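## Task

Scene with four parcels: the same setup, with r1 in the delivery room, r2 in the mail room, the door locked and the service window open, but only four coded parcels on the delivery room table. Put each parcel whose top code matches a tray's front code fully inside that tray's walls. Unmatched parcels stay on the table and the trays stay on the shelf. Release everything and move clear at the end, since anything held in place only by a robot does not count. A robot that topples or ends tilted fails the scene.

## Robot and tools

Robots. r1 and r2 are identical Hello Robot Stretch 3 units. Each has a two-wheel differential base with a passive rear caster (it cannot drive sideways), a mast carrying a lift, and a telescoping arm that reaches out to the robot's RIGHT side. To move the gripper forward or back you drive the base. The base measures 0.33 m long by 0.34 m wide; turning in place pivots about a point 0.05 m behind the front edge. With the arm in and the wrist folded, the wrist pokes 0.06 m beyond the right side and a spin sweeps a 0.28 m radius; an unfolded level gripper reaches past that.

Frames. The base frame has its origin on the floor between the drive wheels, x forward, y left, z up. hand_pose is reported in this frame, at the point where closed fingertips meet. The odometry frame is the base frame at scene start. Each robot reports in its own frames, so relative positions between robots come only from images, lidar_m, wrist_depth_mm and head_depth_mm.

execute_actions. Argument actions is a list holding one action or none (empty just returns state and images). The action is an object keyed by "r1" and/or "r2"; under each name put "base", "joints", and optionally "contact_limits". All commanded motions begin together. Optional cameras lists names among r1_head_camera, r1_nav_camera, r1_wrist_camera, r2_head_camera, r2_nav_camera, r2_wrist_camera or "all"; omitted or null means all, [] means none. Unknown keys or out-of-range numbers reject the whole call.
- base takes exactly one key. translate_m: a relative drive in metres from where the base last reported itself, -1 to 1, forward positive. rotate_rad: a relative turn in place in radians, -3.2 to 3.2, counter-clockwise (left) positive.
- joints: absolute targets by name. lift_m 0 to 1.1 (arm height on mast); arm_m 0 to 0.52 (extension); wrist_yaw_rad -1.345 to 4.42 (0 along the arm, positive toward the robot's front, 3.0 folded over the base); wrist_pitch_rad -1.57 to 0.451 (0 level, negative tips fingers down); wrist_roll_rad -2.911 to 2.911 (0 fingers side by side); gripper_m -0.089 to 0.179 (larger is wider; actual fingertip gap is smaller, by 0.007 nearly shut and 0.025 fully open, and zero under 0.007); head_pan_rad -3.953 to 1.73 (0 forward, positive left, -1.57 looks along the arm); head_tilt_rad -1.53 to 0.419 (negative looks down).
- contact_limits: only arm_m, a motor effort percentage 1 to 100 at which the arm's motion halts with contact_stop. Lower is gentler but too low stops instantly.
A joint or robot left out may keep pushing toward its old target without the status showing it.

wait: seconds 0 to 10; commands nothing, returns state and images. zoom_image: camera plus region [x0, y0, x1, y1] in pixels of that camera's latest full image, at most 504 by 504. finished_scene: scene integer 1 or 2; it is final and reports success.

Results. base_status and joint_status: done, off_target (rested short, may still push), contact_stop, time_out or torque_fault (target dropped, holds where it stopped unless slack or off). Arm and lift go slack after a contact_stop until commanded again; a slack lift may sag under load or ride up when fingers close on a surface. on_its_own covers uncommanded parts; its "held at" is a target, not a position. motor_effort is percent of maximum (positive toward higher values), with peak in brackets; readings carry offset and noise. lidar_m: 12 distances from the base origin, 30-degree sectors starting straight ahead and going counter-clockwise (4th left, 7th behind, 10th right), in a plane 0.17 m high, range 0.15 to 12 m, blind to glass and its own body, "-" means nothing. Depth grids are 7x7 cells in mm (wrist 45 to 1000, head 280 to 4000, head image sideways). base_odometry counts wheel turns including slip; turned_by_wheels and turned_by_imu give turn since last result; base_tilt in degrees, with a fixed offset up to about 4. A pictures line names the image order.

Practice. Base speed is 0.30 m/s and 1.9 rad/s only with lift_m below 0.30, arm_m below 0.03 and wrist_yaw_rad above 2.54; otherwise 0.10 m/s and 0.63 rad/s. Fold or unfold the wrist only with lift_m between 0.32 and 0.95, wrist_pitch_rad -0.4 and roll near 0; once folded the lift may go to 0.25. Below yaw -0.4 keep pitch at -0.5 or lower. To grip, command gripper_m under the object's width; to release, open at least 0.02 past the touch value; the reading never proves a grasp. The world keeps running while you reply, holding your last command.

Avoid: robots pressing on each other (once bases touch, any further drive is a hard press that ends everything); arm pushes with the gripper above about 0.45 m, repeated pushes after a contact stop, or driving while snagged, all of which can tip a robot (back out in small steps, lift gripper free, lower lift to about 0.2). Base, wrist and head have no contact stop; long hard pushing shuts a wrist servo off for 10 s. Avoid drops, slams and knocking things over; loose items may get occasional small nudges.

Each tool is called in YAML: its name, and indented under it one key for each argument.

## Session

execute_actions:
  actions: []

Scene clock: 0.00 s.
r1.base_odometry: x=+0.000 y=+0.000 heading=+0.000 (m, m, rad; r1's odometry frame)
r1.turned_by_wheels: +0.000 (rad since the last result)
r1.turned_by_imu: +0.000 (rad since the last result)
r1.base_tilt: forward=-1.6 right=+0.9 (deg)
r1.lidar_m: 1.60 2.00 2.24 1.01 0.79 0.77 0.83 0.69 0.68 0.73 1.08 4.00
r1.head_depth_mm: 1692 2424 3889 3980 3899 3757 2453 / 1693 2465 - - - 3825 2437 / 1704 2485 - - - 2131 2163 / 1728 2495 - - - 1894 2399 / 1737 2365 - - - 1854 2265 / 1740 2266 - - - 2026 2346 / 1757 2553 - - - 2921 2344
r1.base_status: not commanded
r1.joint_positions: lift_m=+0.377 arm_m=+0.002 wrist_yaw_rad=+3.084 wrist_pitch_rad=-0.491 wrist_roll_rad=+0.017 gripper_m=+0.037 head_pan_rad=+0.016 head_tilt_rad=+0.002
r1.joint_status: not commanded
r1.motor_effort: left_wheel=-1 right_wheel=+0 lift_m=+26 arm_m=+0 wrist_yaw_rad=+0 wrist_pitch_rad=+5 wrist_roll_rad=+0 gripper_m=+0 head_pan_rad=+0 head_tilt_rad=+1 (%)
r1.hand_pose: x=-0.0088 y=+0.0668 z=+0.3734 quat_wxyz=(+0.193, +0.696, +0.151, +0.675) (m; r1's base frame)
r1.wrist_depth_mm: 603 707 - - - - - / 626 757 - - - - - / 648 797 - 968 978 935 948 / 677 773 801 797 791 765 755 / 673 682 664 664 673 638 639 / 590 581 595 582 - 560 554 / 512 521 - - 495 488 490
r2.base_odometry: x=+0.000 y=+0.000 heading=+0.000 (m, m, rad; r2's odometry frame)
r2.turned_by_wheels: +0.000 (rad since the last result)
r2.turned_by_imu: +0.000 (rad since the last result)
r2.base_tilt: forward=-1.6 right=+0.5 (deg)
r2.lidar_m: 2.50 3.22 3.16 3.22 2.49 2.30 1.83 1.26 1.18 1.20 1.54 2.45
r2.head_depth_mm: 1695 2262 2278 2258 2209 2237 2219 / 1701 2338 2405 2405 2341 2326 2273 / 1715 2452 2534 2491 2478 2486 2342 / 1699 2455 2665 2626 2637 2553 2329 / 1707 2469 2808 2735 2768 2712 2321 / 1698 2449 3008 2931 2908 2906 2377 / 1706 2426 3130 3153 3097 3054 2307
r2.base_status: not commanded
r2.joint_positions: lift_m=+0.553 arm_m=-0.002 wrist_yaw_rad=+3.100 wrist_pitch_rad=-0.600 wrist_roll_rad=+0.014 gripper_m=+0.037 head_pan_rad=-0.018 head_tilt_rad=+0.005
r2.joint_status: not commanded
r2.motor_effort: left_wheel=+0 right_wheel=+0 lift_m=+34 arm_m=+0 wrist_yaw_rad=+0 wrist_pitch_rad=+7 wrist_roll_rad=+0 gripper_m=+0 head_pan_rad=+0 head_tilt_rad=+1 (%)
r2.hand_pose: x=-0.0129 y=+0.0548 z=+0.5271 quat_wxyz=(+0.225, +0.684, +0.193, +0.666) (m; r2's base frame)
r2.wrist_depth_mm: - - - - - - - / - - - - - - - / - - - - - - - / - - - - 978 964 980 / 891 879 869 855 868 838 824 / 768 763 769 751 - 736 722 / 682 676 - 685 644 657 652
pictures: r1_head_camera (sideways: a quarter turn clockwise sets it upright), r1_nav_camera (sideways: a quarter turn counterclockwise sets it upright), r1_wrist_camera, r2_head_camera (sideways: a quarter turn clockwise sets it upright), r2_nav_camera (sideways: a quarter turn counterclockwise sets it upright), r2_wrist_camera
Images, in order (width x height): r1_head_camera 896x504, r1_nav_camera 672x504, r1_wrist_camera 644x364, r2_head_camera 896x504, r2_nav_camera 672x504, r2_wrist_camera 644x364.

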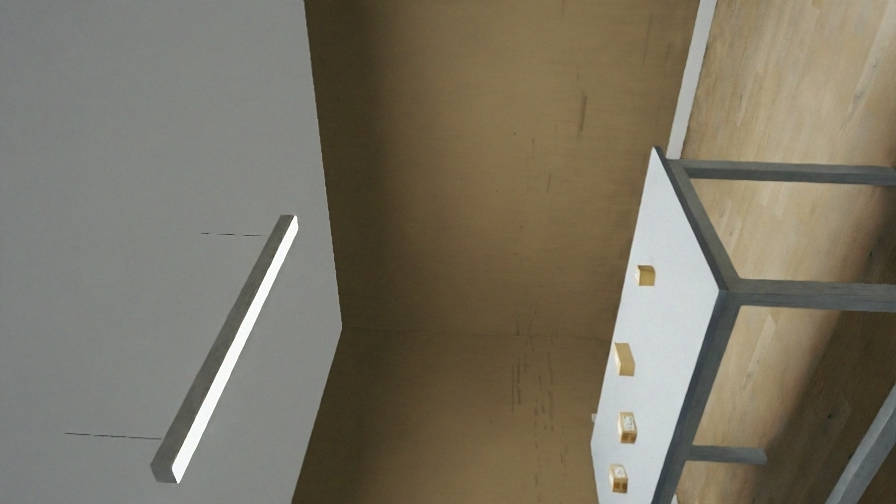

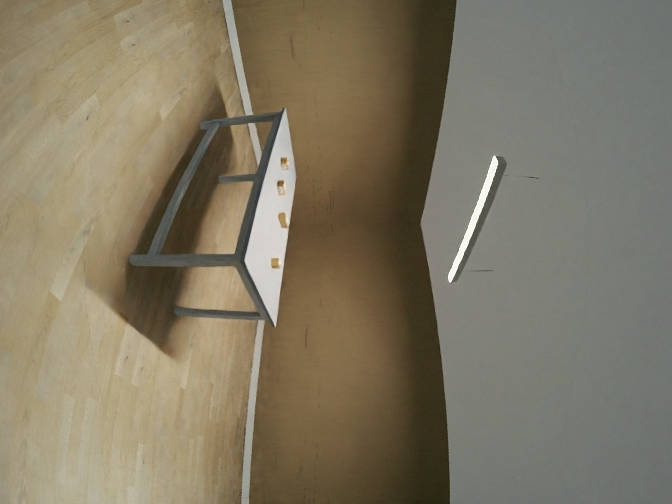

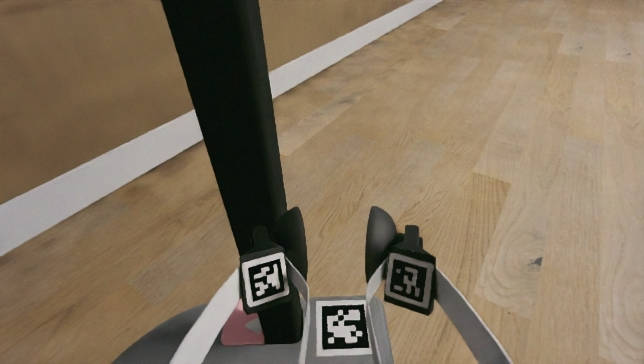

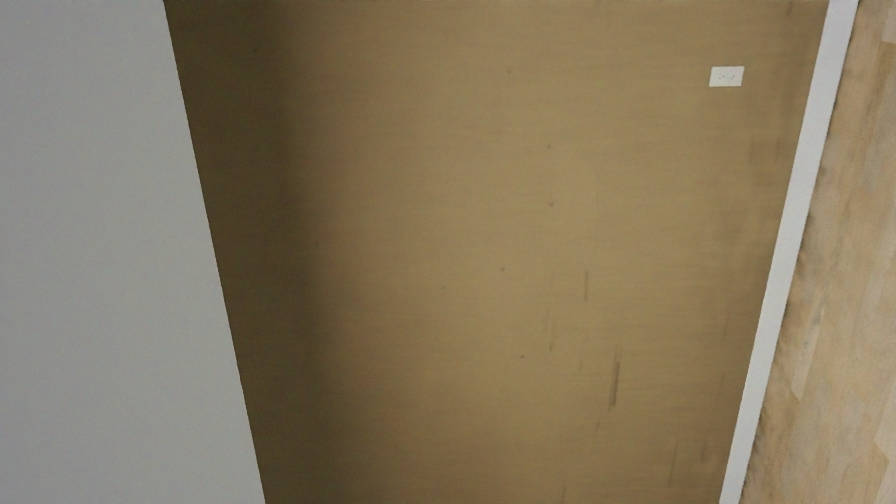

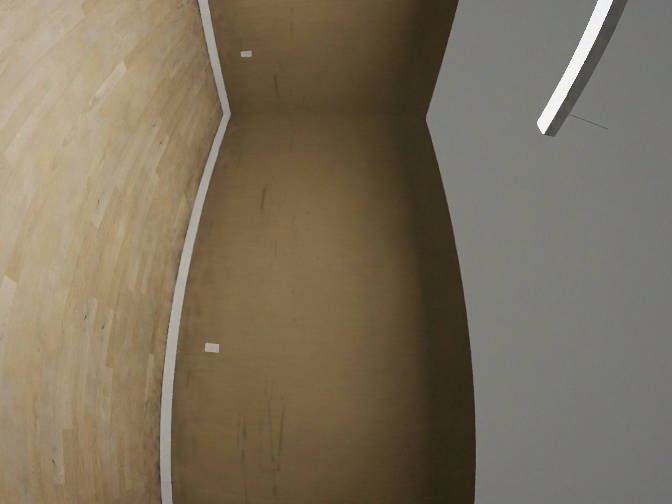

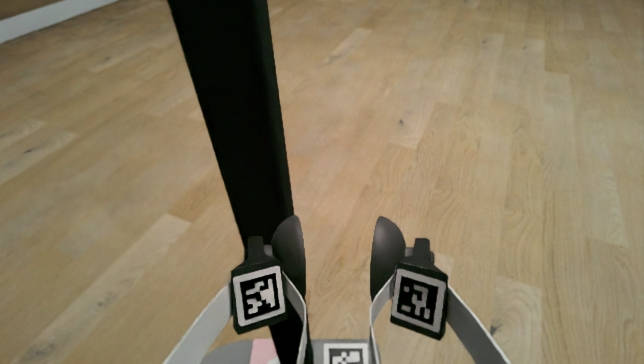

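execute_actions:
  actions:
    - {"r1": {"base": {"rotate_rad": 0.445}, "joints": {"lift_m": 0.29, "head_pan_rad": -1.0, "head_tilt_rad": -0.2}}, "r2": {"base": {"rotate_rad": 0.45}, "joints": {"lift_m": 0.46, "head_pan_rad": 0.62, "head_tilt_rad": -0.2, "wrist_pitch_rad": -0.5}}}
  cameras: ["r1_nav_camera", "r2_head_camera"]

Scene clock: 37.87 s.
r1.base_odometry: x=+0.000 y=+0.000 heading=+0.445 (m, m, rad; r1's odometry frame)
r1.turned_by_wheels: +0.445 (rad since the last result)
r1.turned_by_imu: +0.439 (rad since the last result)
r1.base_tilt: forward=-1.6 right=+1.0 (deg)
r1.lidar_m: 1.82 2.87 1.08 0.80 0.78 0.80 0.71 0.68 0.71 0.98 2.79 1.59
r1.head_depth_mm: 2328 2567 2487 2387 2310 2170 1798 / 2481 3753 3818 3988 3332 2433 1780 / 2523 3835 3877 - 3823 2425 1778 / 2537 3804 3943 - 3716 2396 1764 / 2561 3850 3982 - 3761 2383 1748 / 2591 3839 3977 - 3702 2369 1746 / 2634 3852 - - 3602 2340 1724
r1.base_status: done
r1.joint_positions: lift_m=+0.290 arm_m=+0.002 wrist_yaw_rad=+3.084 wrist_pitch_rad=-0.492 wrist_roll_rad=+0.017 gripper_m=+0.037 head_pan_rad=-0.993 head_tilt_rad=-0.198
r1.joint_status: all done
r1.motor_effort: left_wheel=-2(8) right_wheel=+2(8) lift_m=+19(22) arm_m=+0(0) wrist_yaw_rad=+0(0) wrist_pitch_rad=+5(5) wrist_roll_rad=+0(0) gripper_m=+0(0) head_pan_rad=-3(46) head_tilt_rad=-1(20) (%)
r1.hand_pose: x=-0.0088 y=+0.0667 z=+0.2868 quat_wxyz=(+0.194, +0.696, +0.151, +0.675) (m; r1's base frame)
r1.wrist_depth_mm: 584 658 - 865 - - - / 625 715 - 934 - - - / 663 740 - 808 813 794 783 / 683 666 659 666 644 637 638 / 568 562 560 560 545 541 538 / 489 497 - - - 462 460 / 430 - - - 409 407 403
r2.base_odometry: x=+0.000 y=+0.000 heading=+0.450 (m, m, rad; r2's odometry frame)
r2.turned_by_wheels: +0.450 (rad since the last result)
r2.turned_by_imu: +0.443 (rad since the last result)
r2.base_tilt: forward=-1.6 right=+0.5 (deg)
r2.lidar_m: 3.03 3.15 3.18 2.56 2.31 2.00 1.30 1.18 1.19 1.45 2.45 2.47
r2.head_depth_mm: 2549 2974 3041 3119 3237 2304 1720 / 2542 2907 3038 3160 3232 2314 1707 / 2517 2901 3034 3031 3197 2332 1713 / 2506 2917 2969 3047 3178 2332 1721 / 2539 2896 2977 3024 3144 2326 1708 / 2522 2874 2963 3053 3131 2344 1720 / 2487 2824 2936 3032 3170 2355 1733
r2.base_status: done
r2.joint_positions: lift_m=+0.461 arm_m=-0.002 wrist_yaw_rad=+3.100 wrist_pitch_rad=-0.521 wrist_roll_rad=+0.014 gripper_m=+0.037 head_pan_rad=+0.613 head_tilt_rad=-0.197
r2.joint_status: all done
r2.motor_effort: left_wheel=-2(6) right_wheel=+2(5) lift_m=+12(31) arm_m=+0(1) wrist_yaw_rad=+0(0) wrist_pitch_rad=+12(12) wrist_roll_rad=+0(0) gripper_m=+0(1) head_pan_rad=+4(36) head_tilt_rad=-2(22) (%)
r2.hand_pose: x=-0.0124 y=+0.0671 z=+0.4511 quat_wxyz=(+0.198, +0.691, +0.167, +0.675) (m; r2's base frame)
r2.wrist_depth_mm: - - - - - - - / - - - - - - - / - - - - - - - / 982 966 942 942 939 930 916 / 817 817 805 800 820 782 772 / 702 704 717 691 - 675 669 / 613 612 - 614 593 599 587
pictures: r1_nav_camera (sideways: a quarter turn counterclockwise sets it upright), r2_head_camera (sideways: a quarter turn clockwise sets it upright)
Images, in order (width x height): r1_nav_camera 672x504, r2_head_camera 896x504.

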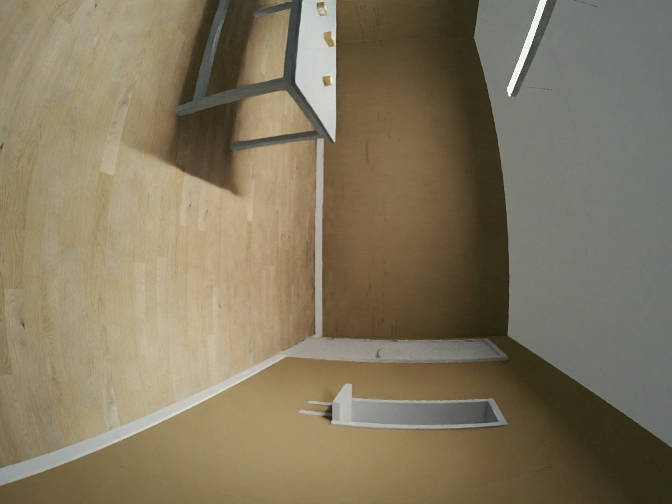

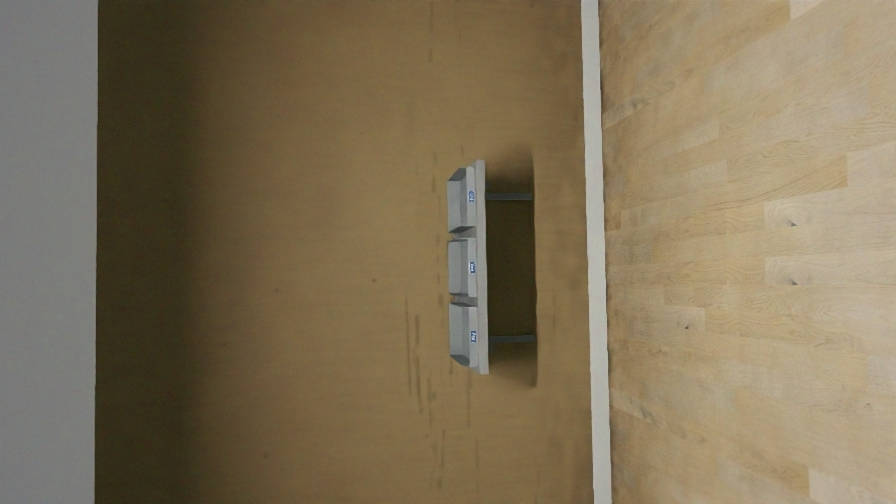

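execute_actions:
  actions:
    - {"r1": {"base": {"translate_m": 1.0}, "joints": {"head_pan_rad": -0.4, "head_tilt_rad": -0.45}}, "r2": {"base": {"rotate_rad": 0.66}, "joints": {"lift_m": 0.29, "head_pan_rad": -0.05}}}
  cameras: ["r1_head_camera", "r2_head_camera"]

Scene clock: 46.20 s.
r1.base_odometry: x=+0.903 y=+0.430 heading=+0.445 (m, m, rad; r1's odometry frame)
r1.turned_by_wheels: +0.000 (rad since the last result)
r1.turned_by_imu: +0.007 (rad since the last result)
r1.base_tilt: forward=-1.4 right=+1.0 (deg)
r1.lidar_m: 1.13 2.76 1.75 1.30 1.27 1.31 1.61 1.55 1.62 2.25 0.78 0.82
r1.head_depth_mm: 3115 3314 3479 1438 962 1633 1327 / 3321 3525 3762 1419 959 1745 1398 / 3550 3819 - 1410 1046 1738 1309 / 3803 - - 1384 2004 1730 1307 / 3414 3673 3880 1372 2080 1721 1373 / 3078 3304 3430 1361 2260 1598 1373 / 2796 2975 3175 1551 2235 1644 1359
r1.base_status: done
r1.joint_positions: lift_m=+0.290 arm_m=+0.002 wrist_yaw_rad=+3.084 wrist_pitch_rad=-0.492 wrist_roll_rad=+0.017 gripper_m=+0.037 head_pan_rad=-0.407 head_tilt_rad=-0.445
r1.joint_status: all done
r1.motor_effort: left_wheel=-2(4) right_wheel=+2(7) lift_m=+20(20) arm_m=+0(0) wrist_yaw_rad=+1(0) wrist_pitch_rad=+5(5) wrist_roll_rad=+0(0) gripper_m=-1(0) head_pan_rad=+3(35) head_tilt_rad=-3(22) (%)
r1.hand_pose: x=-0.0088 y=+0.0667 z=+0.2868 quat_wxyz=(+0.194, +0.696, +0.151, +0.675) (m; r1's base frame)
r1.wrist_depth_mm: 935 - - - - - - / - - - - - - - / 846 848 - 810 830 776 775 / 685 676 669 666 649 635 642 / 570 565 566 553 558 541 527 / 482 498 - - - 466 456 / 436 - - - 410 400 405
r2.base_odometry: x=+0.000 y=+0.000 heading=+1.110 (m, m, rad; r2's odometry frame)
r2.turned_by_wheels: +0.660 (rad since the last result)
r2.turned_by_imu: +0.650 (rad since the last result)
r2.base_tilt: forward=-1.6 right=+0.5 (deg)
r2.lidar_m: 3.17 3.27 2.45 2.30 1.70 1.23 1.18 1.21 1.63 2.45 2.53 3.31
r2.head_depth_mm: 2535 2955 3040 3164 3159 2321 1712 / 2556 2911 2968 3108 3168 2314 1715 / 2504 2956 3005 3101 3106 2346 1720 / 2480 2886 3017 3049 3137 2301 1725 / 2535 2887 2961 3065 3121 2363 1714 / 2540 2840 2957 3063 3162 2327 1742 / 2522 2895 2923 3026 3112 2344 1729
r2.base_status: done
r2.joint_positions: lift_m=+0.291 arm_m=-0.002 wrist_yaw_rad=+3.100 wrist_pitch_rad=-0.521 wrist_roll_rad=+0.014 gripper_m=+0.037 head_pan_rad=-0.043 head_tilt_rad=-0.198
r2.joint_status: all done
r2.motor_effort: left_wheel=-1(6) right_wheel=+2(5) lift_m=+12(10) arm_m=+0(0) wrist_yaw_rad=+0(0) wrist_pitch_rad=+11(12) wrist_roll_rad=+0(0) gripper_m=+0(1) head_pan_rad=-3(37) head_tilt_rad=-2(2) (%)
r2.hand_pose: x=-0.0124 y=+0.0672 z=+0.2812 quat_wxyz=(+0.198, +0.691, +0.166, +0.675) (m; r2's base frame)
r2.wrist_depth_mm: - - - - - - - / - - - - - - - / 861 839 - 819 811 798 798 / 692 681 661 667 651 648 639 / 572 575 567 559 574 549 544 / 497 518 - - - 478 472 / 446 - - - - 417 415
pictures: r1_head_camera (sideways: a quarter turn clockwise sets it upright), r2_head_camera (sideways: a quarter turn clockwise sets it upright)
Images, in order (width x height): r1_head_camera 896x504, r2_head_camera 896x504.

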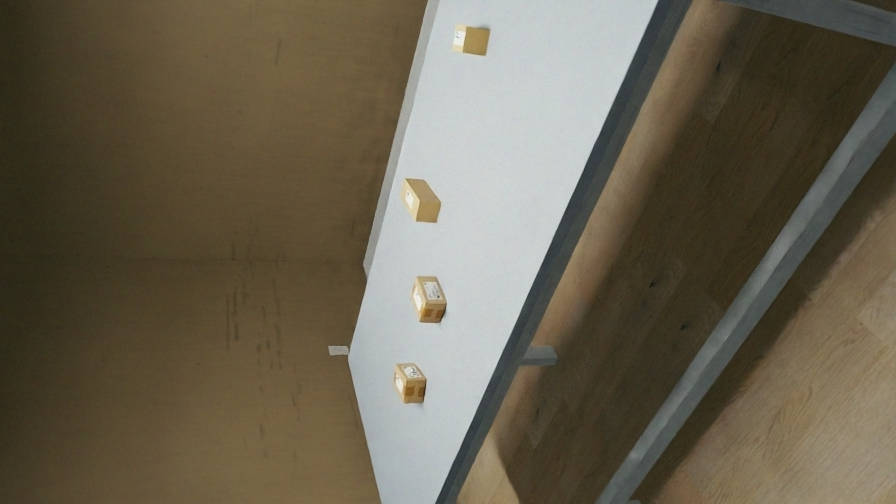

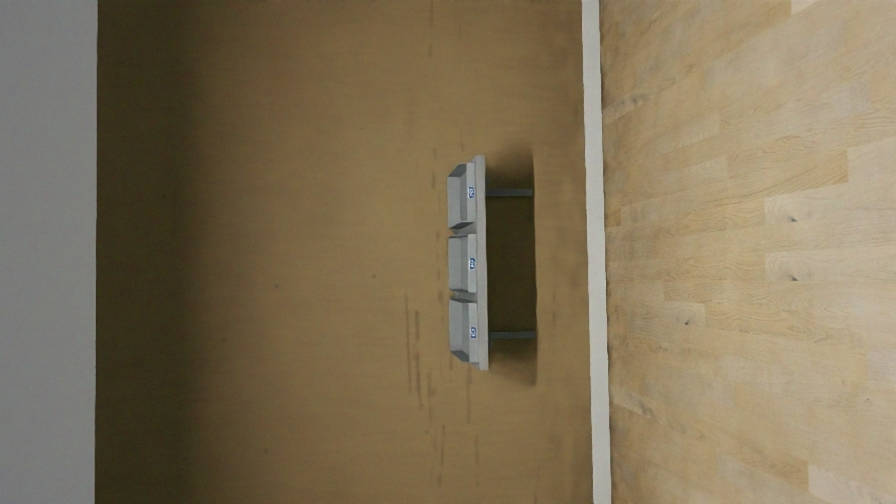

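execute_actions:
  actions: []

Scene clock: 58.73 s.
r1.base_odometry: x=+0.903 y=+0.430 heading=+0.445 (m, m, rad; r1's odometry frame)
r1.turned_by_wheels: +0.000 (rad since the last result)
r1.turned_by_imu: +0.000 (rad since the last result)
r1.base_tilt: forward=-1.7 right=+1.0 (deg)
r1.lidar_m: 1.13 2.76 1.76 1.30 1.27 1.31 1.61 1.55 1.62 2.25 0.78 0.82
r1.head_depth_mm: 3103 3311 3490 1436 964 1636 1322 / 3370 3538 3746 1424 961 1738 1397 / 3584 3785 - 1407 1048 1729 1311 / 3819 - - 1391 1992 1721 1312 / 3467 3659 3884 1376 2080 1709 1375 / 3117 3291 3398 1366 2249 1593 1370 / 2781 2981 3143 1556 2230 1656 1357
r1.base_status: done
r1.joint_positions: lift_m=+0.290 arm_m=+0.002 wrist_yaw_rad=+3.084 wrist_pitch_rad=-0.492 wrist_roll_rad=+0.017 gripper_m=+0.037 head_pan_rad=-0.407 head_tilt_rad=-0.445
r1.joint_status: all done
r1.motor_effort: left_wheel=-2(4) right_wheel=+1(7) lift_m=+20(20) arm_m=+0(0) wrist_yaw_rad=+0(0) wrist_pitch_rad=+5(5) wrist_roll_rad=+0(0) gripper_m=+0(0) head_pan_rad=+4(35) head_tilt_rad=-3(22) (%)
r1.hand_pose: x=-0.0088 y=+0.0667 z=+0.2868 quat_wxyz=(+0.194, +0.696, +0.151, +0.675) (m; r1's base frame)
r1.wrist_depth_mm: 936 - - - - - - / - - - - - - - / 870 836 - 805 809 792 780 / 684 664 683 665 641 629 643 / 571 561 553 553 561 538 531 / 491 500 - - - 463 460 / 438 - - - 406 406 399
r2.base_odometry: x=+0.000 y=+0.000 heading=+1.110 (m, m, rad; r2's odometry frame)
r2.turned_by_wheels: +0.000 (rad since the last result)
r2.turned_by_imu: +0.000 (rad since the last result)
r2.base_tilt: forward=-1.6 right=+0.5 (deg)
r2.lidar_m: 3.17 3.27 2.44 2.31 1.70 1.24 1.18 1.21 1.64 2.45 2.52 3.30
r2.head_depth_mm: 2538 2949 3049 3147 3179 2330 1707 / 2535 2924 3045 3111 3169 2312 1723 / 2525 2886 3030 3056 3120 2309 1720 / 2540 2900 3000 3029 3156 2318 1718 / 2495 2911 2970 3049 3157 2331 1705 / 2498 2896 2960 3035 3079 2324 1716 / 2497 2845 2942 3029 3136 2322 1732
r2.base_status: done
r2.joint_positions: lift_m=+0.291 arm_m=-0.002 wrist_yaw_rad=+3.100 wrist_pitch_rad=-0.521 wrist_roll_rad=+0.014 gripper_m=+0.037 head_pan_rad=-0.043 head_tilt_rad=-0.198
r2.joint_status: all done
r2.motor_effort: left_wheel=-1(6) right_wheel=+2(5) lift_m=+12(10) arm_m=+0(0) wrist_yaw_rad=+0(0) wrist_pitch_rad=+11(12) wrist_roll_rad=+0(0) gripper_m=+0(1) head_pan_rad=-4(37) head_tilt_rad=-2(2) (%)
r2.hand_pose: x=-0.0124 y=+0.0672 z=+0.2812 quat_wxyz=(+0.198, +0.691, +0.166, +0.675) (m; r2's base frame)
r2.wrist_depth_mm: - - - - - - - / - - - - - - - / 857 845 - 829 807 807 786 / 689 674 666 664 660 648 643 / 574 567 570 562 574 550 544 / 497 526 - - - 474 467 / 444 - - - - 420 418
pictures: r1_head_camera (sideways: a quarter turn clockwise sets it upright), r1_nav_camera (sideways: a quarter turn counterclockwise sets it upright), r1_wrist_camera, r2_head_camera (sideways: a quarter turn clockwise sets it upright), r2_nav_camera (sideways: a quarter turn counterclockwise sets it upright), r2_wrist_camera
Images, in order (width x height): r1_head_camera 896x504, r1_nav_camera 672x504, r1_wrist_camera 644x364, r2_head_camera 896x504, r2_nav_camera 672x504, r2_wrist_camera 644x364.

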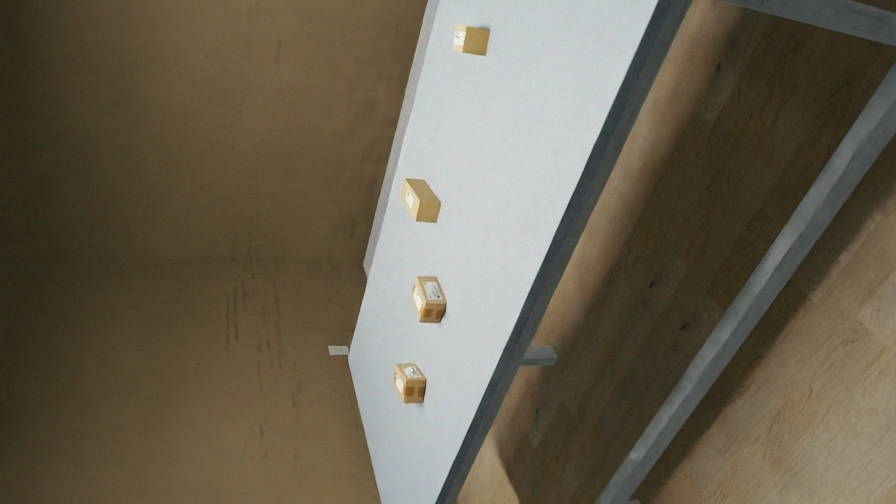

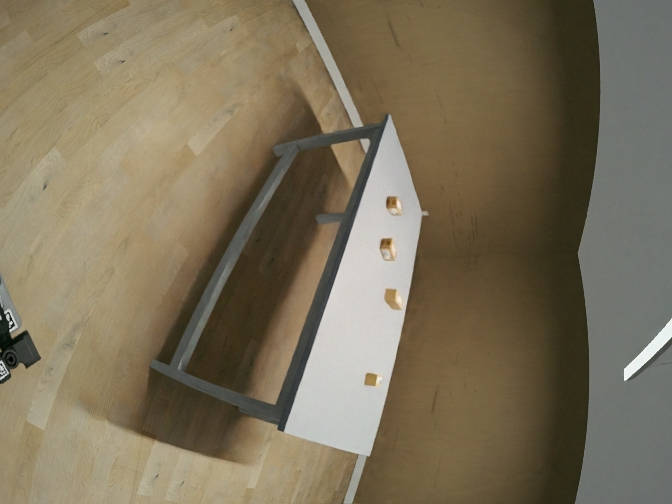

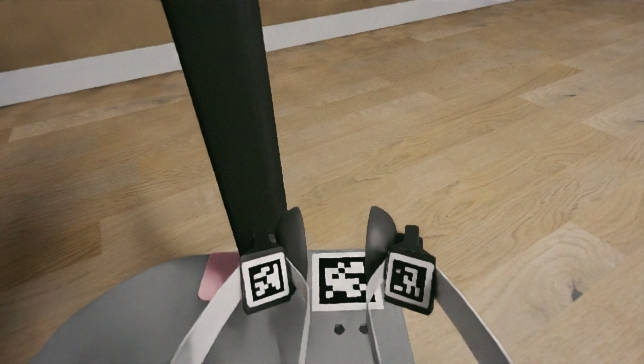

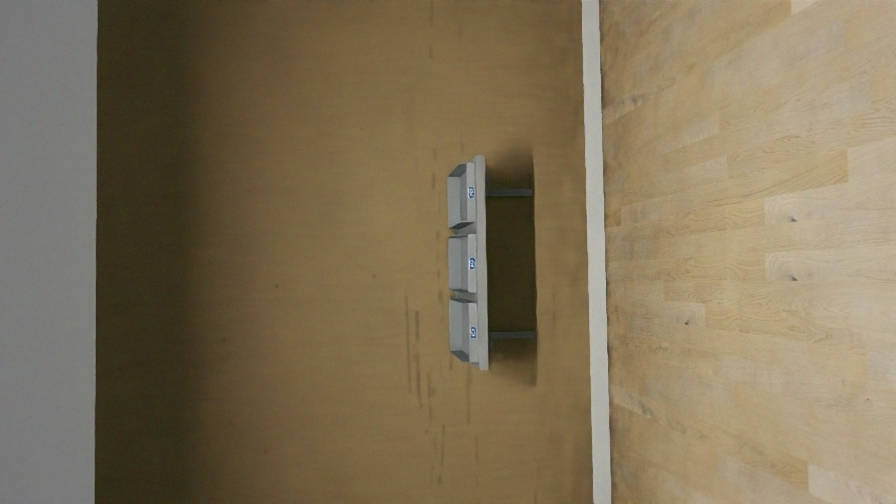

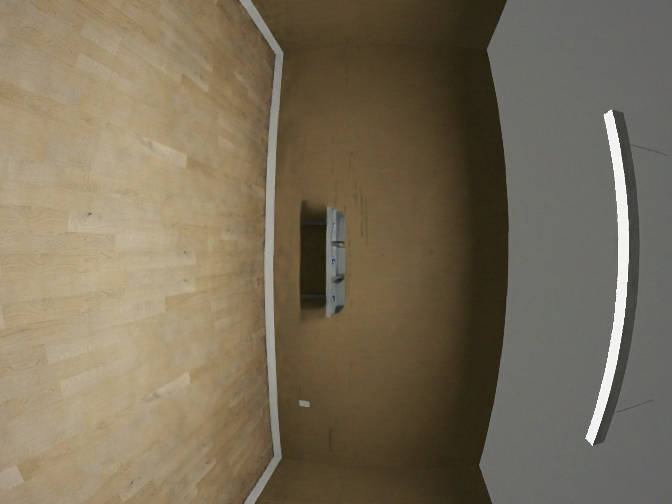

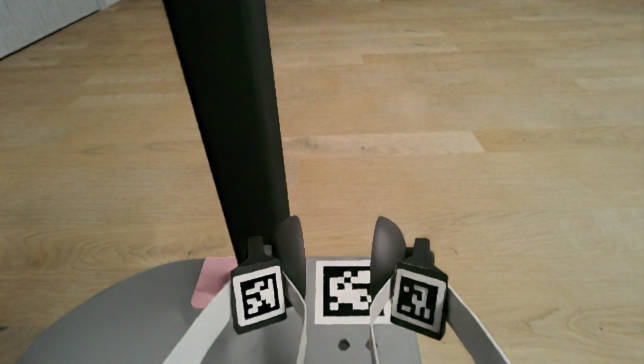

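zoom_image:
  camera: "r2_head_camera"
  region: [440, 170, 500, 350]

Region (440, 170, 500, 350) of r2_head_camera's 896x504 image, scaled by 2.800, with more detail than that image has.

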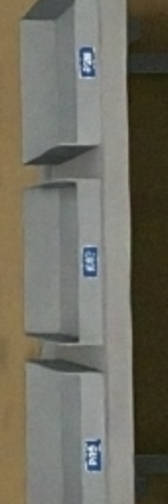

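execute_actions:
  actions:
    - {"r1": {"base": {"translate_m": 0.95}, "joints": {"head_pan_rad": -0.8, "head_tilt_rad": -0.68}}, "r2": {"base": {"translate_m": 1.0}, "joints": {"head_tilt_rad": -0.3}}}
  cameras: ["r1_head_camera", "r1_nav_camera", "r2_head_camera"]

Scene clock: 74.53 s.
r1.base_odometry: x=+1.760 y=+0.839 heading=+0.445 (m, m, rad; r1's odometry frame)
r1.turned_by_wheels: +0.000 (rad since the last result)
r1.turned_by_imu: +0.007 (rad since the last result)
r1.base_tilt: forward=-1.5 right=+0.9 (deg)
r1.lidar_m: 0.48 1.93 2.02 1.77 1.73 1.79 2.47 2.39 0.45 0.34 0.33 0.34
r1.head_depth_mm: 2498 2750 2985 868 720 589 508 / 2551 2858 3038 915 716 587 518 / 2638 2903 3110 910 688 585 531 / 2709 3052 3061 904 709 581 1134 / 2781 3092 3029 899 704 579 1176 / 2849 3223 3026 893 694 576 1193 / 2890 3142 1225 887 698 591 1190
r1.base_status: done
r1.joint_positions: lift_m=+0.290 arm_m=+0.002 wrist_yaw_rad=+3.084 wrist_pitch_rad=-0.492 wrist_roll_rad=+0.017 gripper_m=+0.037 head_pan_rad=-0.793 head_tilt_rad=-0.672
r1.joint_status: all done
r1.motor_effort: left_wheel=-3(6) right_wheel=+2(8) lift_m=+20(20) arm_m=+0(0) wrist_yaw_rad=+0(0) wrist_pitch_rad=+5(5) wrist_roll_rad=+0(0) gripper_m=+0(0) head_pan_rad=-3(34) head_tilt_rad=-3(20) (%)
r1.hand_pose: x=-0.0088 y=+0.0667 z=+0.2868 quat_wxyz=(+0.194, +0.696, +0.151, +0.675) (m; r1's base frame)
r1.wrist_depth_mm: - - - - - - - / - - - - - - - / 872 852 - 827 790 784 779 / 690 682 669 659 644 626 635 / 563 561 549 557 557 540 527 / 485 495 - - - 456 459 / 436 - - - 410 404 399
r2.base_odometry: x=+0.445 y=+0.896 heading=+1.110 (m, m, rad; r2's odometry frame)
r2.turned_by_wheels: +0.000 (rad since the last result)
r2.turned_by_imu: -0.001 (rad since the last result)
r2.base_tilt: forward=-1.6 right=+0.5 (deg)
r2.lidar_m: 2.15 2.21 2.47 2.36 2.41 2.29 2.19 2.25 2.54 2.43 2.50 2.25
r2.head_depth_mm: 1874 1959 2054 2189 2320 1978 1531 / 1849 1959 2045 2127 2313 1981 1536 / 1860 1946 2068 2102 2257 2029 1538 / 1855 1947 2046 2087 2240 1992 1534 / 1844 1940 2015 2052 2254 2011 1533 / 1819 1927 2014 2080 2235 2007 1551 / 1825 1914 1995 2100 2223 2011 1558
r2.base_status: done
r2.joint_positions: lift_m=+0.291 arm_m=-0.002 wrist_yaw_rad=+3.100 wrist_pitch_rad=-0.520 wrist_roll_rad=+0.014 gripper_m=+0.037 head_pan_rad=-0.043 head_tilt_rad=-0.297
r2.joint_status: all done
r2.motor_effort: left_wheel=-1(6) right_wheel=+1(8) lift_m=+12(12) arm_m=+0(0) wrist_yaw_rad=+1(0) wrist_pitch_rad=+11(11) wrist_roll_rad=+0(0) gripper_m=+0(1) head_pan_rad=-3(4) head_tilt_rad=-2(14) (%)
r2.hand_pose: x=-0.0124 y=+0.0672 z=+0.2812 quat_wxyz=(+0.198, +0.691, +0.166, +0.675) (m; r2's base frame)
r2.wrist_depth_mm: - - - - - - - / - - - - - - - / 853 850 - 825 814 798 785 / 693 680 662 662 666 649 649 / 578 570 566 562 572 546 546 / 497 518 - - - 474 468 / 446 - - - - 417 415
pictures: r1_head_camera (sideways: a quarter turn clockwise sets it upright), r1_nav_camera (sideways: a quarter turn counterclockwise sets it upright), r2_head_camera (sideways: a quarter turn clockwise sets it upright)
Images, in order (width x height): r1_head_camera 896x504, r1_nav_camera 672x504, r2_head_camera 896x504.

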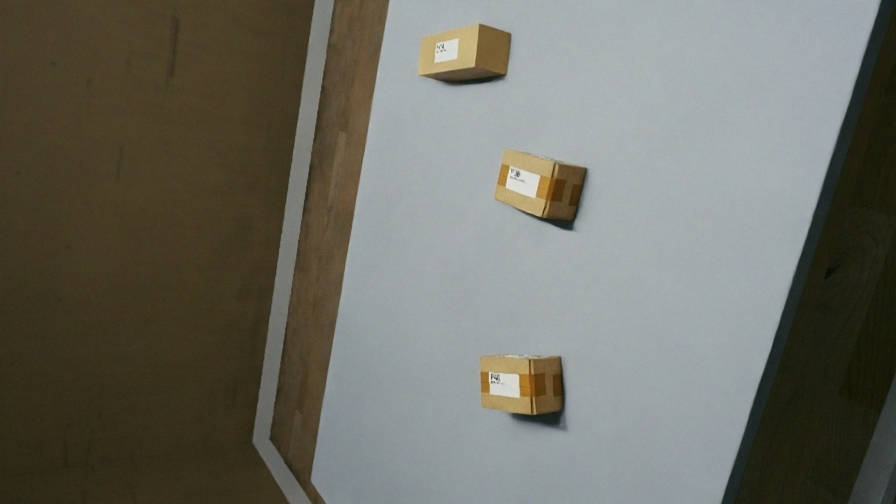

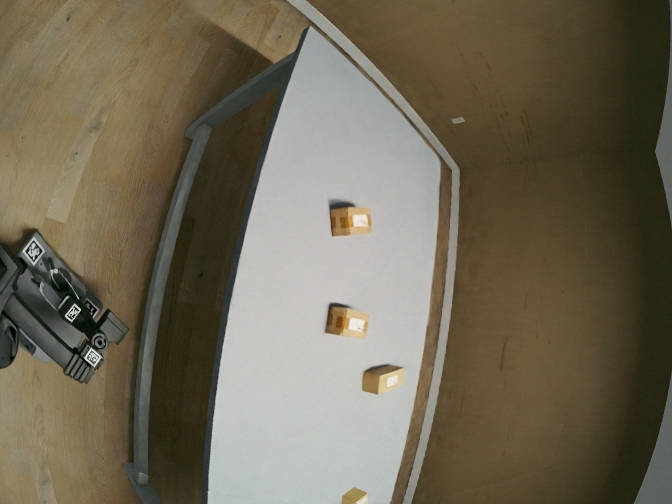

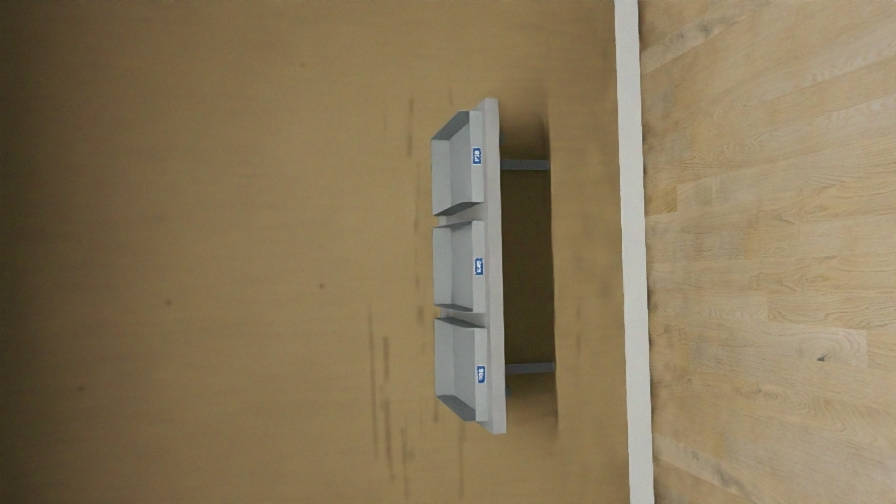

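zoom_image:
  camera: "r2_head_camera"
  region: [460, 140, 500, 175]

zoom_image:
  camera: "r2_head_camera"
  region: [460, 250, 500, 285]

zoom_image:
  camera: "r2_head_camera"
  region: [462, 357, 502, 392]

zoom_image:
  camera: "r1_head_camera"
  region: [410, 15, 520, 95]

zoom_image:
  camera: "r1_head_camera"
  region: [486, 140, 596, 235]

zoom_image:
  camera: "r1_head_camera"
  region: [470, 345, 575, 435]

Region (460, 140, 500, 175) of r2_head_camera's 896x504 image, scaled by 12.600, with more detail than that image has; it fills the top 441 rows of this view, and the rest is white.

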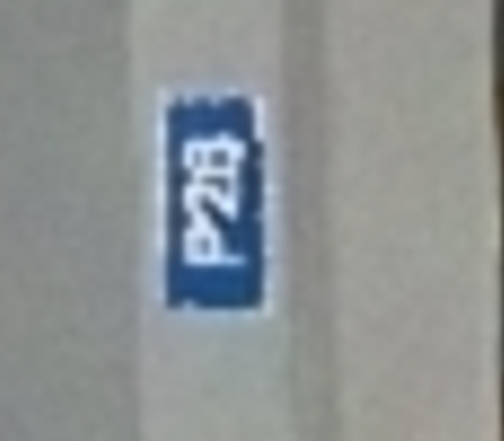

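Region (460, 250, 500, 285) of r2_head_camera's 896x504 image, scaled by 12.600, with more detail than that image has; it fills the top 441 rows of this view, and the rest is white.

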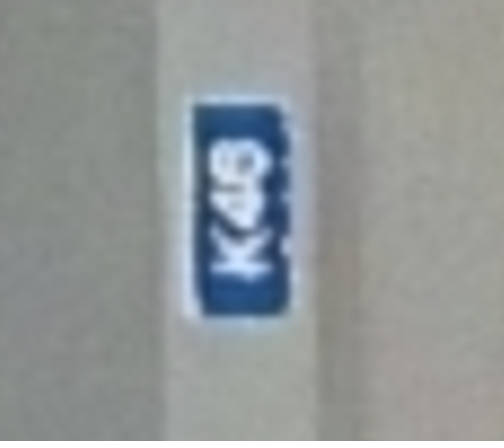

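Region (462, 357, 502, 392) of r2_head_camera's 896x504 image, scaled by 12.600, with more detail than that image has; it fills the top 441 rows of this view, and the rest is white.

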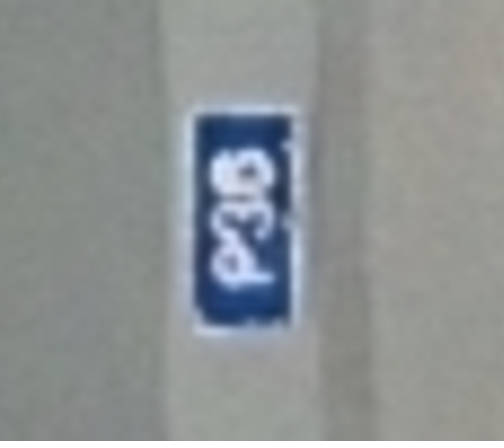

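Region (410, 15, 520, 95) of r1_head_camera's 896x504 image, scaled by 4.582, with more detail than that image has; it fills the top 367 rows of this view, and the rest is white.

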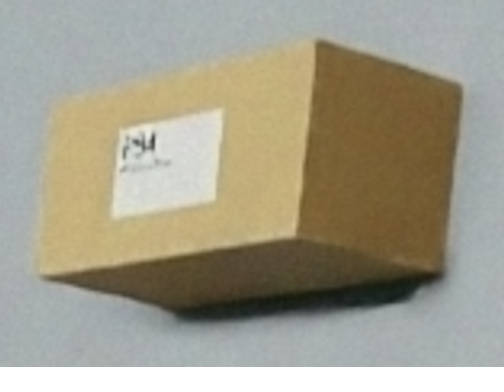

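Region (486, 140, 596, 235) of r1_head_camera's 896x504 image, scaled by 4.582, with more detail than that image has; it fills the top 435 rows of this view, and the rest is white.

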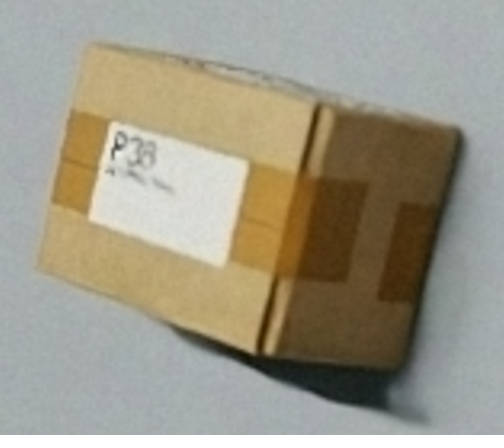

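Region (470, 345, 575, 435) of r1_head_camera's 896x504 image, scaled by 4.800, with more detail than that image has; it fills the top 432 rows of this view, and the rest is white.

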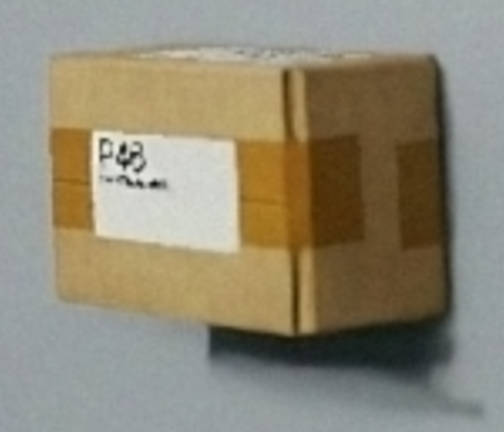

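zoom_image:
  camera: "r1_head_camera"
  region: [503, 162, 533, 188]

zoom_image:
  camera: "r1_head_camera"
  region: [484, 368, 514, 392]

zoom_image:
  camera: "r1_head_camera"
  region: [430, 36, 460, 60]

Region (503, 162, 533, 188) of r1_head_camera's 896x504 image, scaled by 16.800, with more detail than that image has; it fills the top 437 rows of this view, and the rest is white.

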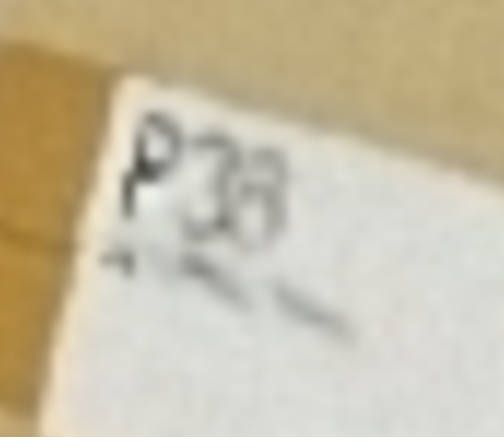

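Region (484, 368, 514, 392) of r1_head_camera's 896x504 image, scaled by 16.800, with more detail than that image has; it fills the top 403 rows of this view, and the rest is white.

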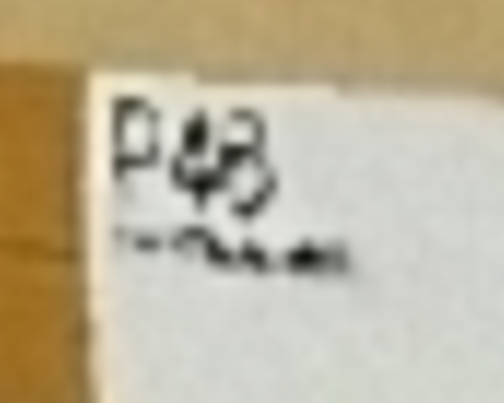

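Region (430, 36, 460, 60) of r1_head_camera's 896x504 image, scaled by 16.800, with more detail than that image has; it fills the top 403 rows of this view, and the rest is white.

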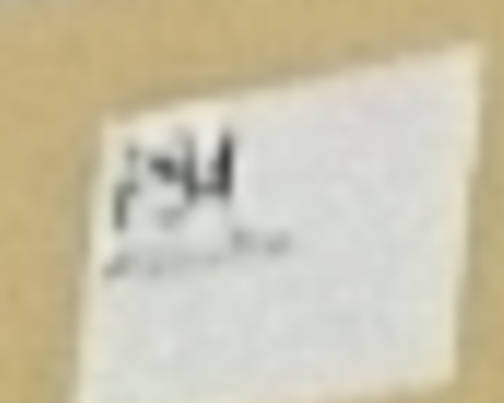

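execute_actions:
  actions:
    - {"r1": {"base": {"rotate_rad": 0.575}, "joints": {"lift_m": 0.43, "head_pan_rad": -1.42, "head_tilt_rad": -0.7}}, "r2": {"base": {"translate_m": 0.25}, "joints": {"head_tilt_rad": -0.34}}}
  cameras: ["r1_head_camera", "r1_nav_camera", "r2_head_camera"]

Scene clock: 121.17 s.
r1.base_odometry: x=+1.760 y=+0.839 heading=+1.020 (m, m, rad; r1's odometry frame)
r1.turned_by_wheels: +0.575 (rad since the last result)
r1.turned_by_imu: +0.567 (rad since the last result)
r1.base_tilt: forward=-1.6 right=+1.0 (deg)
r1.lidar_m: 1.93 2.05 1.75 1.71 1.83 2.44 2.39 0.43 0.33 0.33 0.35 0.50
r1.head_depth_mm: 2516 2780 2956 874 704 580 516 / 2548 2823 3001 857 702 577 526 / 2609 2955 2986 884 694 576 1126 / 2686 2997 2951 879 693 573 1144 / 2731 3080 2938 874 692 570 1166 / 2823 3147 1180 871 688 583 1183 / 2886 3201 1172 864 685 595 1177
r1.base_status: done
r1.joint_positions: lift_m=+0.430 arm_m=+0.003 wrist_yaw_rad=+3.084 wrist_pitch_rad=-0.492 wrist_roll_rad=+0.017 gripper_m=+0.037 head_pan_rad=-1.413 head_tilt_rad=-0.691
r1.joint_status: all done
r1.motor_effort: left_wheel=-2(8) right_wheel=+3(8) lift_m=+33(33) arm_m=+0(0) wrist_yaw_rad=+0(0) wrist_pitch_rad=+5(5) wrist_roll_rad=+0(0) gripper_m=+0(0) head_pan_rad=-5(37) head_tilt_rad=-4(7) (%)
r1.hand_pose: x=-0.0088 y=+0.0667 z=+0.4261 quat_wxyz=(+0.194, +0.696, +0.151, +0.675) (m; r1's base frame)
r1.wrist_depth_mm: - - - - - - - / - - - - - - - / - - - - - - - / 932 922 885 865 865 832 824 / 752 746 754 736 750 721 717 / 646 639 658 629 - 621 615 / 567 564 - - 551 547 538
r2.base_odometry: x=+0.556 y=+1.119 heading=+1.110 (m, m, rad; r2's odometry frame)
r2.turned_by_wheels: +0.000 (rad since the last result)
r2.turned_by_imu: +0.000 (rad since the last result)
r2.base_tilt: forward=-1.6 right=+0.5 (deg)
r2.lidar_m: 1.90 1.96 2.47 2.37 2.42 2.55 2.43 2.51 2.54 2.42 2.49 1.99
r2.head_depth_mm: 1628 1705 1821 1942 2087 1896 1479 / 1618 1706 1808 1809 2056 1904 1478 / 1614 1721 1811 1812 2041 1895 1487 / 1607 1686 1793 1786 2037 1898 1491 / 1611 1703 1788 1799 2019 1899 1483 / 1602 1679 1777 1809 2020 1906 1489 / 1595 1693 1773 1862 2006 1900 1485
r2.base_status: done
r2.joint_positions: lift_m=+0.291 arm_m=-0.002 wrist_yaw_rad=+3.100 wrist_pitch_rad=-0.520 wrist_roll_rad=+0.014 gripper_m=+0.037 head_pan_rad=-0.043 head_tilt_rad=-0.337
r2.joint_status: all done
r2.motor_effort: left_wheel=-1(7) right_wheel=+1(7) lift_m=+12(12) arm_m=+0(1) wrist_yaw_rad=+1(1) wrist_pitch_rad=+11(11) wrist_roll_rad=+0(0) gripper_m=+0(1) head_pan_rad=-3(4) head_tilt_rad=-2(9) (%)
r2.hand_pose: x=-0.0124 y=+0.0672 z=+0.2812 quat_wxyz=(+0.198, +0.691, +0.166, +0.675) (m; r2's base frame)
r2.wrist_depth_mm: - - - - - - - / - - - - - - - / 861 848 - 826 802 799 784 / 691 673 665 667 659 654 654 / 579 573 566 559 572 552 540 / 495 521 - - - 473 471 / 447 - - - - 417 414
pictures: r1_head_camera (sideways: a quarter turn clockwise sets it upright), r1_nav_camera (sideways: a quarter turn counterclockwise sets it upright), r2_head_camera (sideways: a quarter turn clockwise sets it upright)
Images, in order (width x height): r1_head_camera 896x504, r1_nav_camera 672x504, r2_head_camera 896x504.

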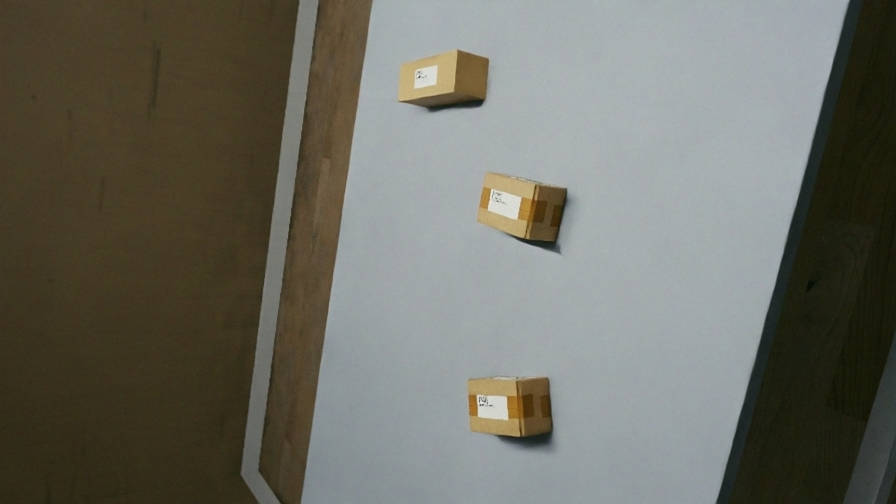

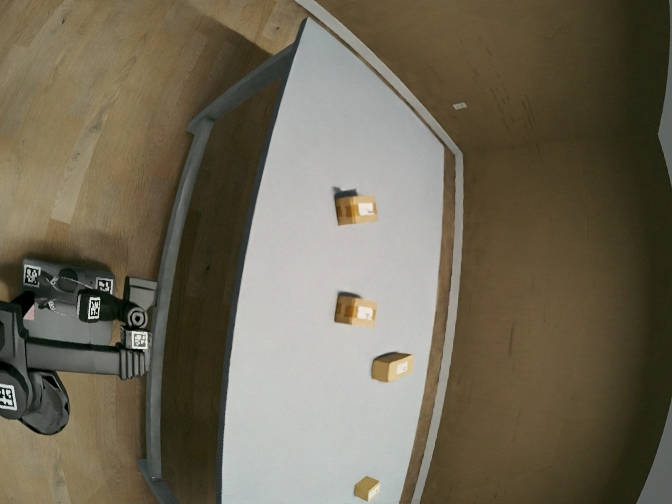

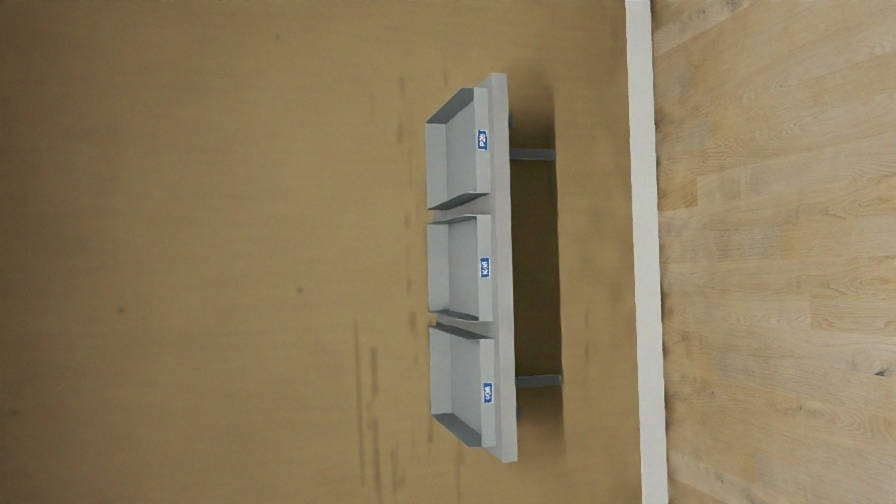

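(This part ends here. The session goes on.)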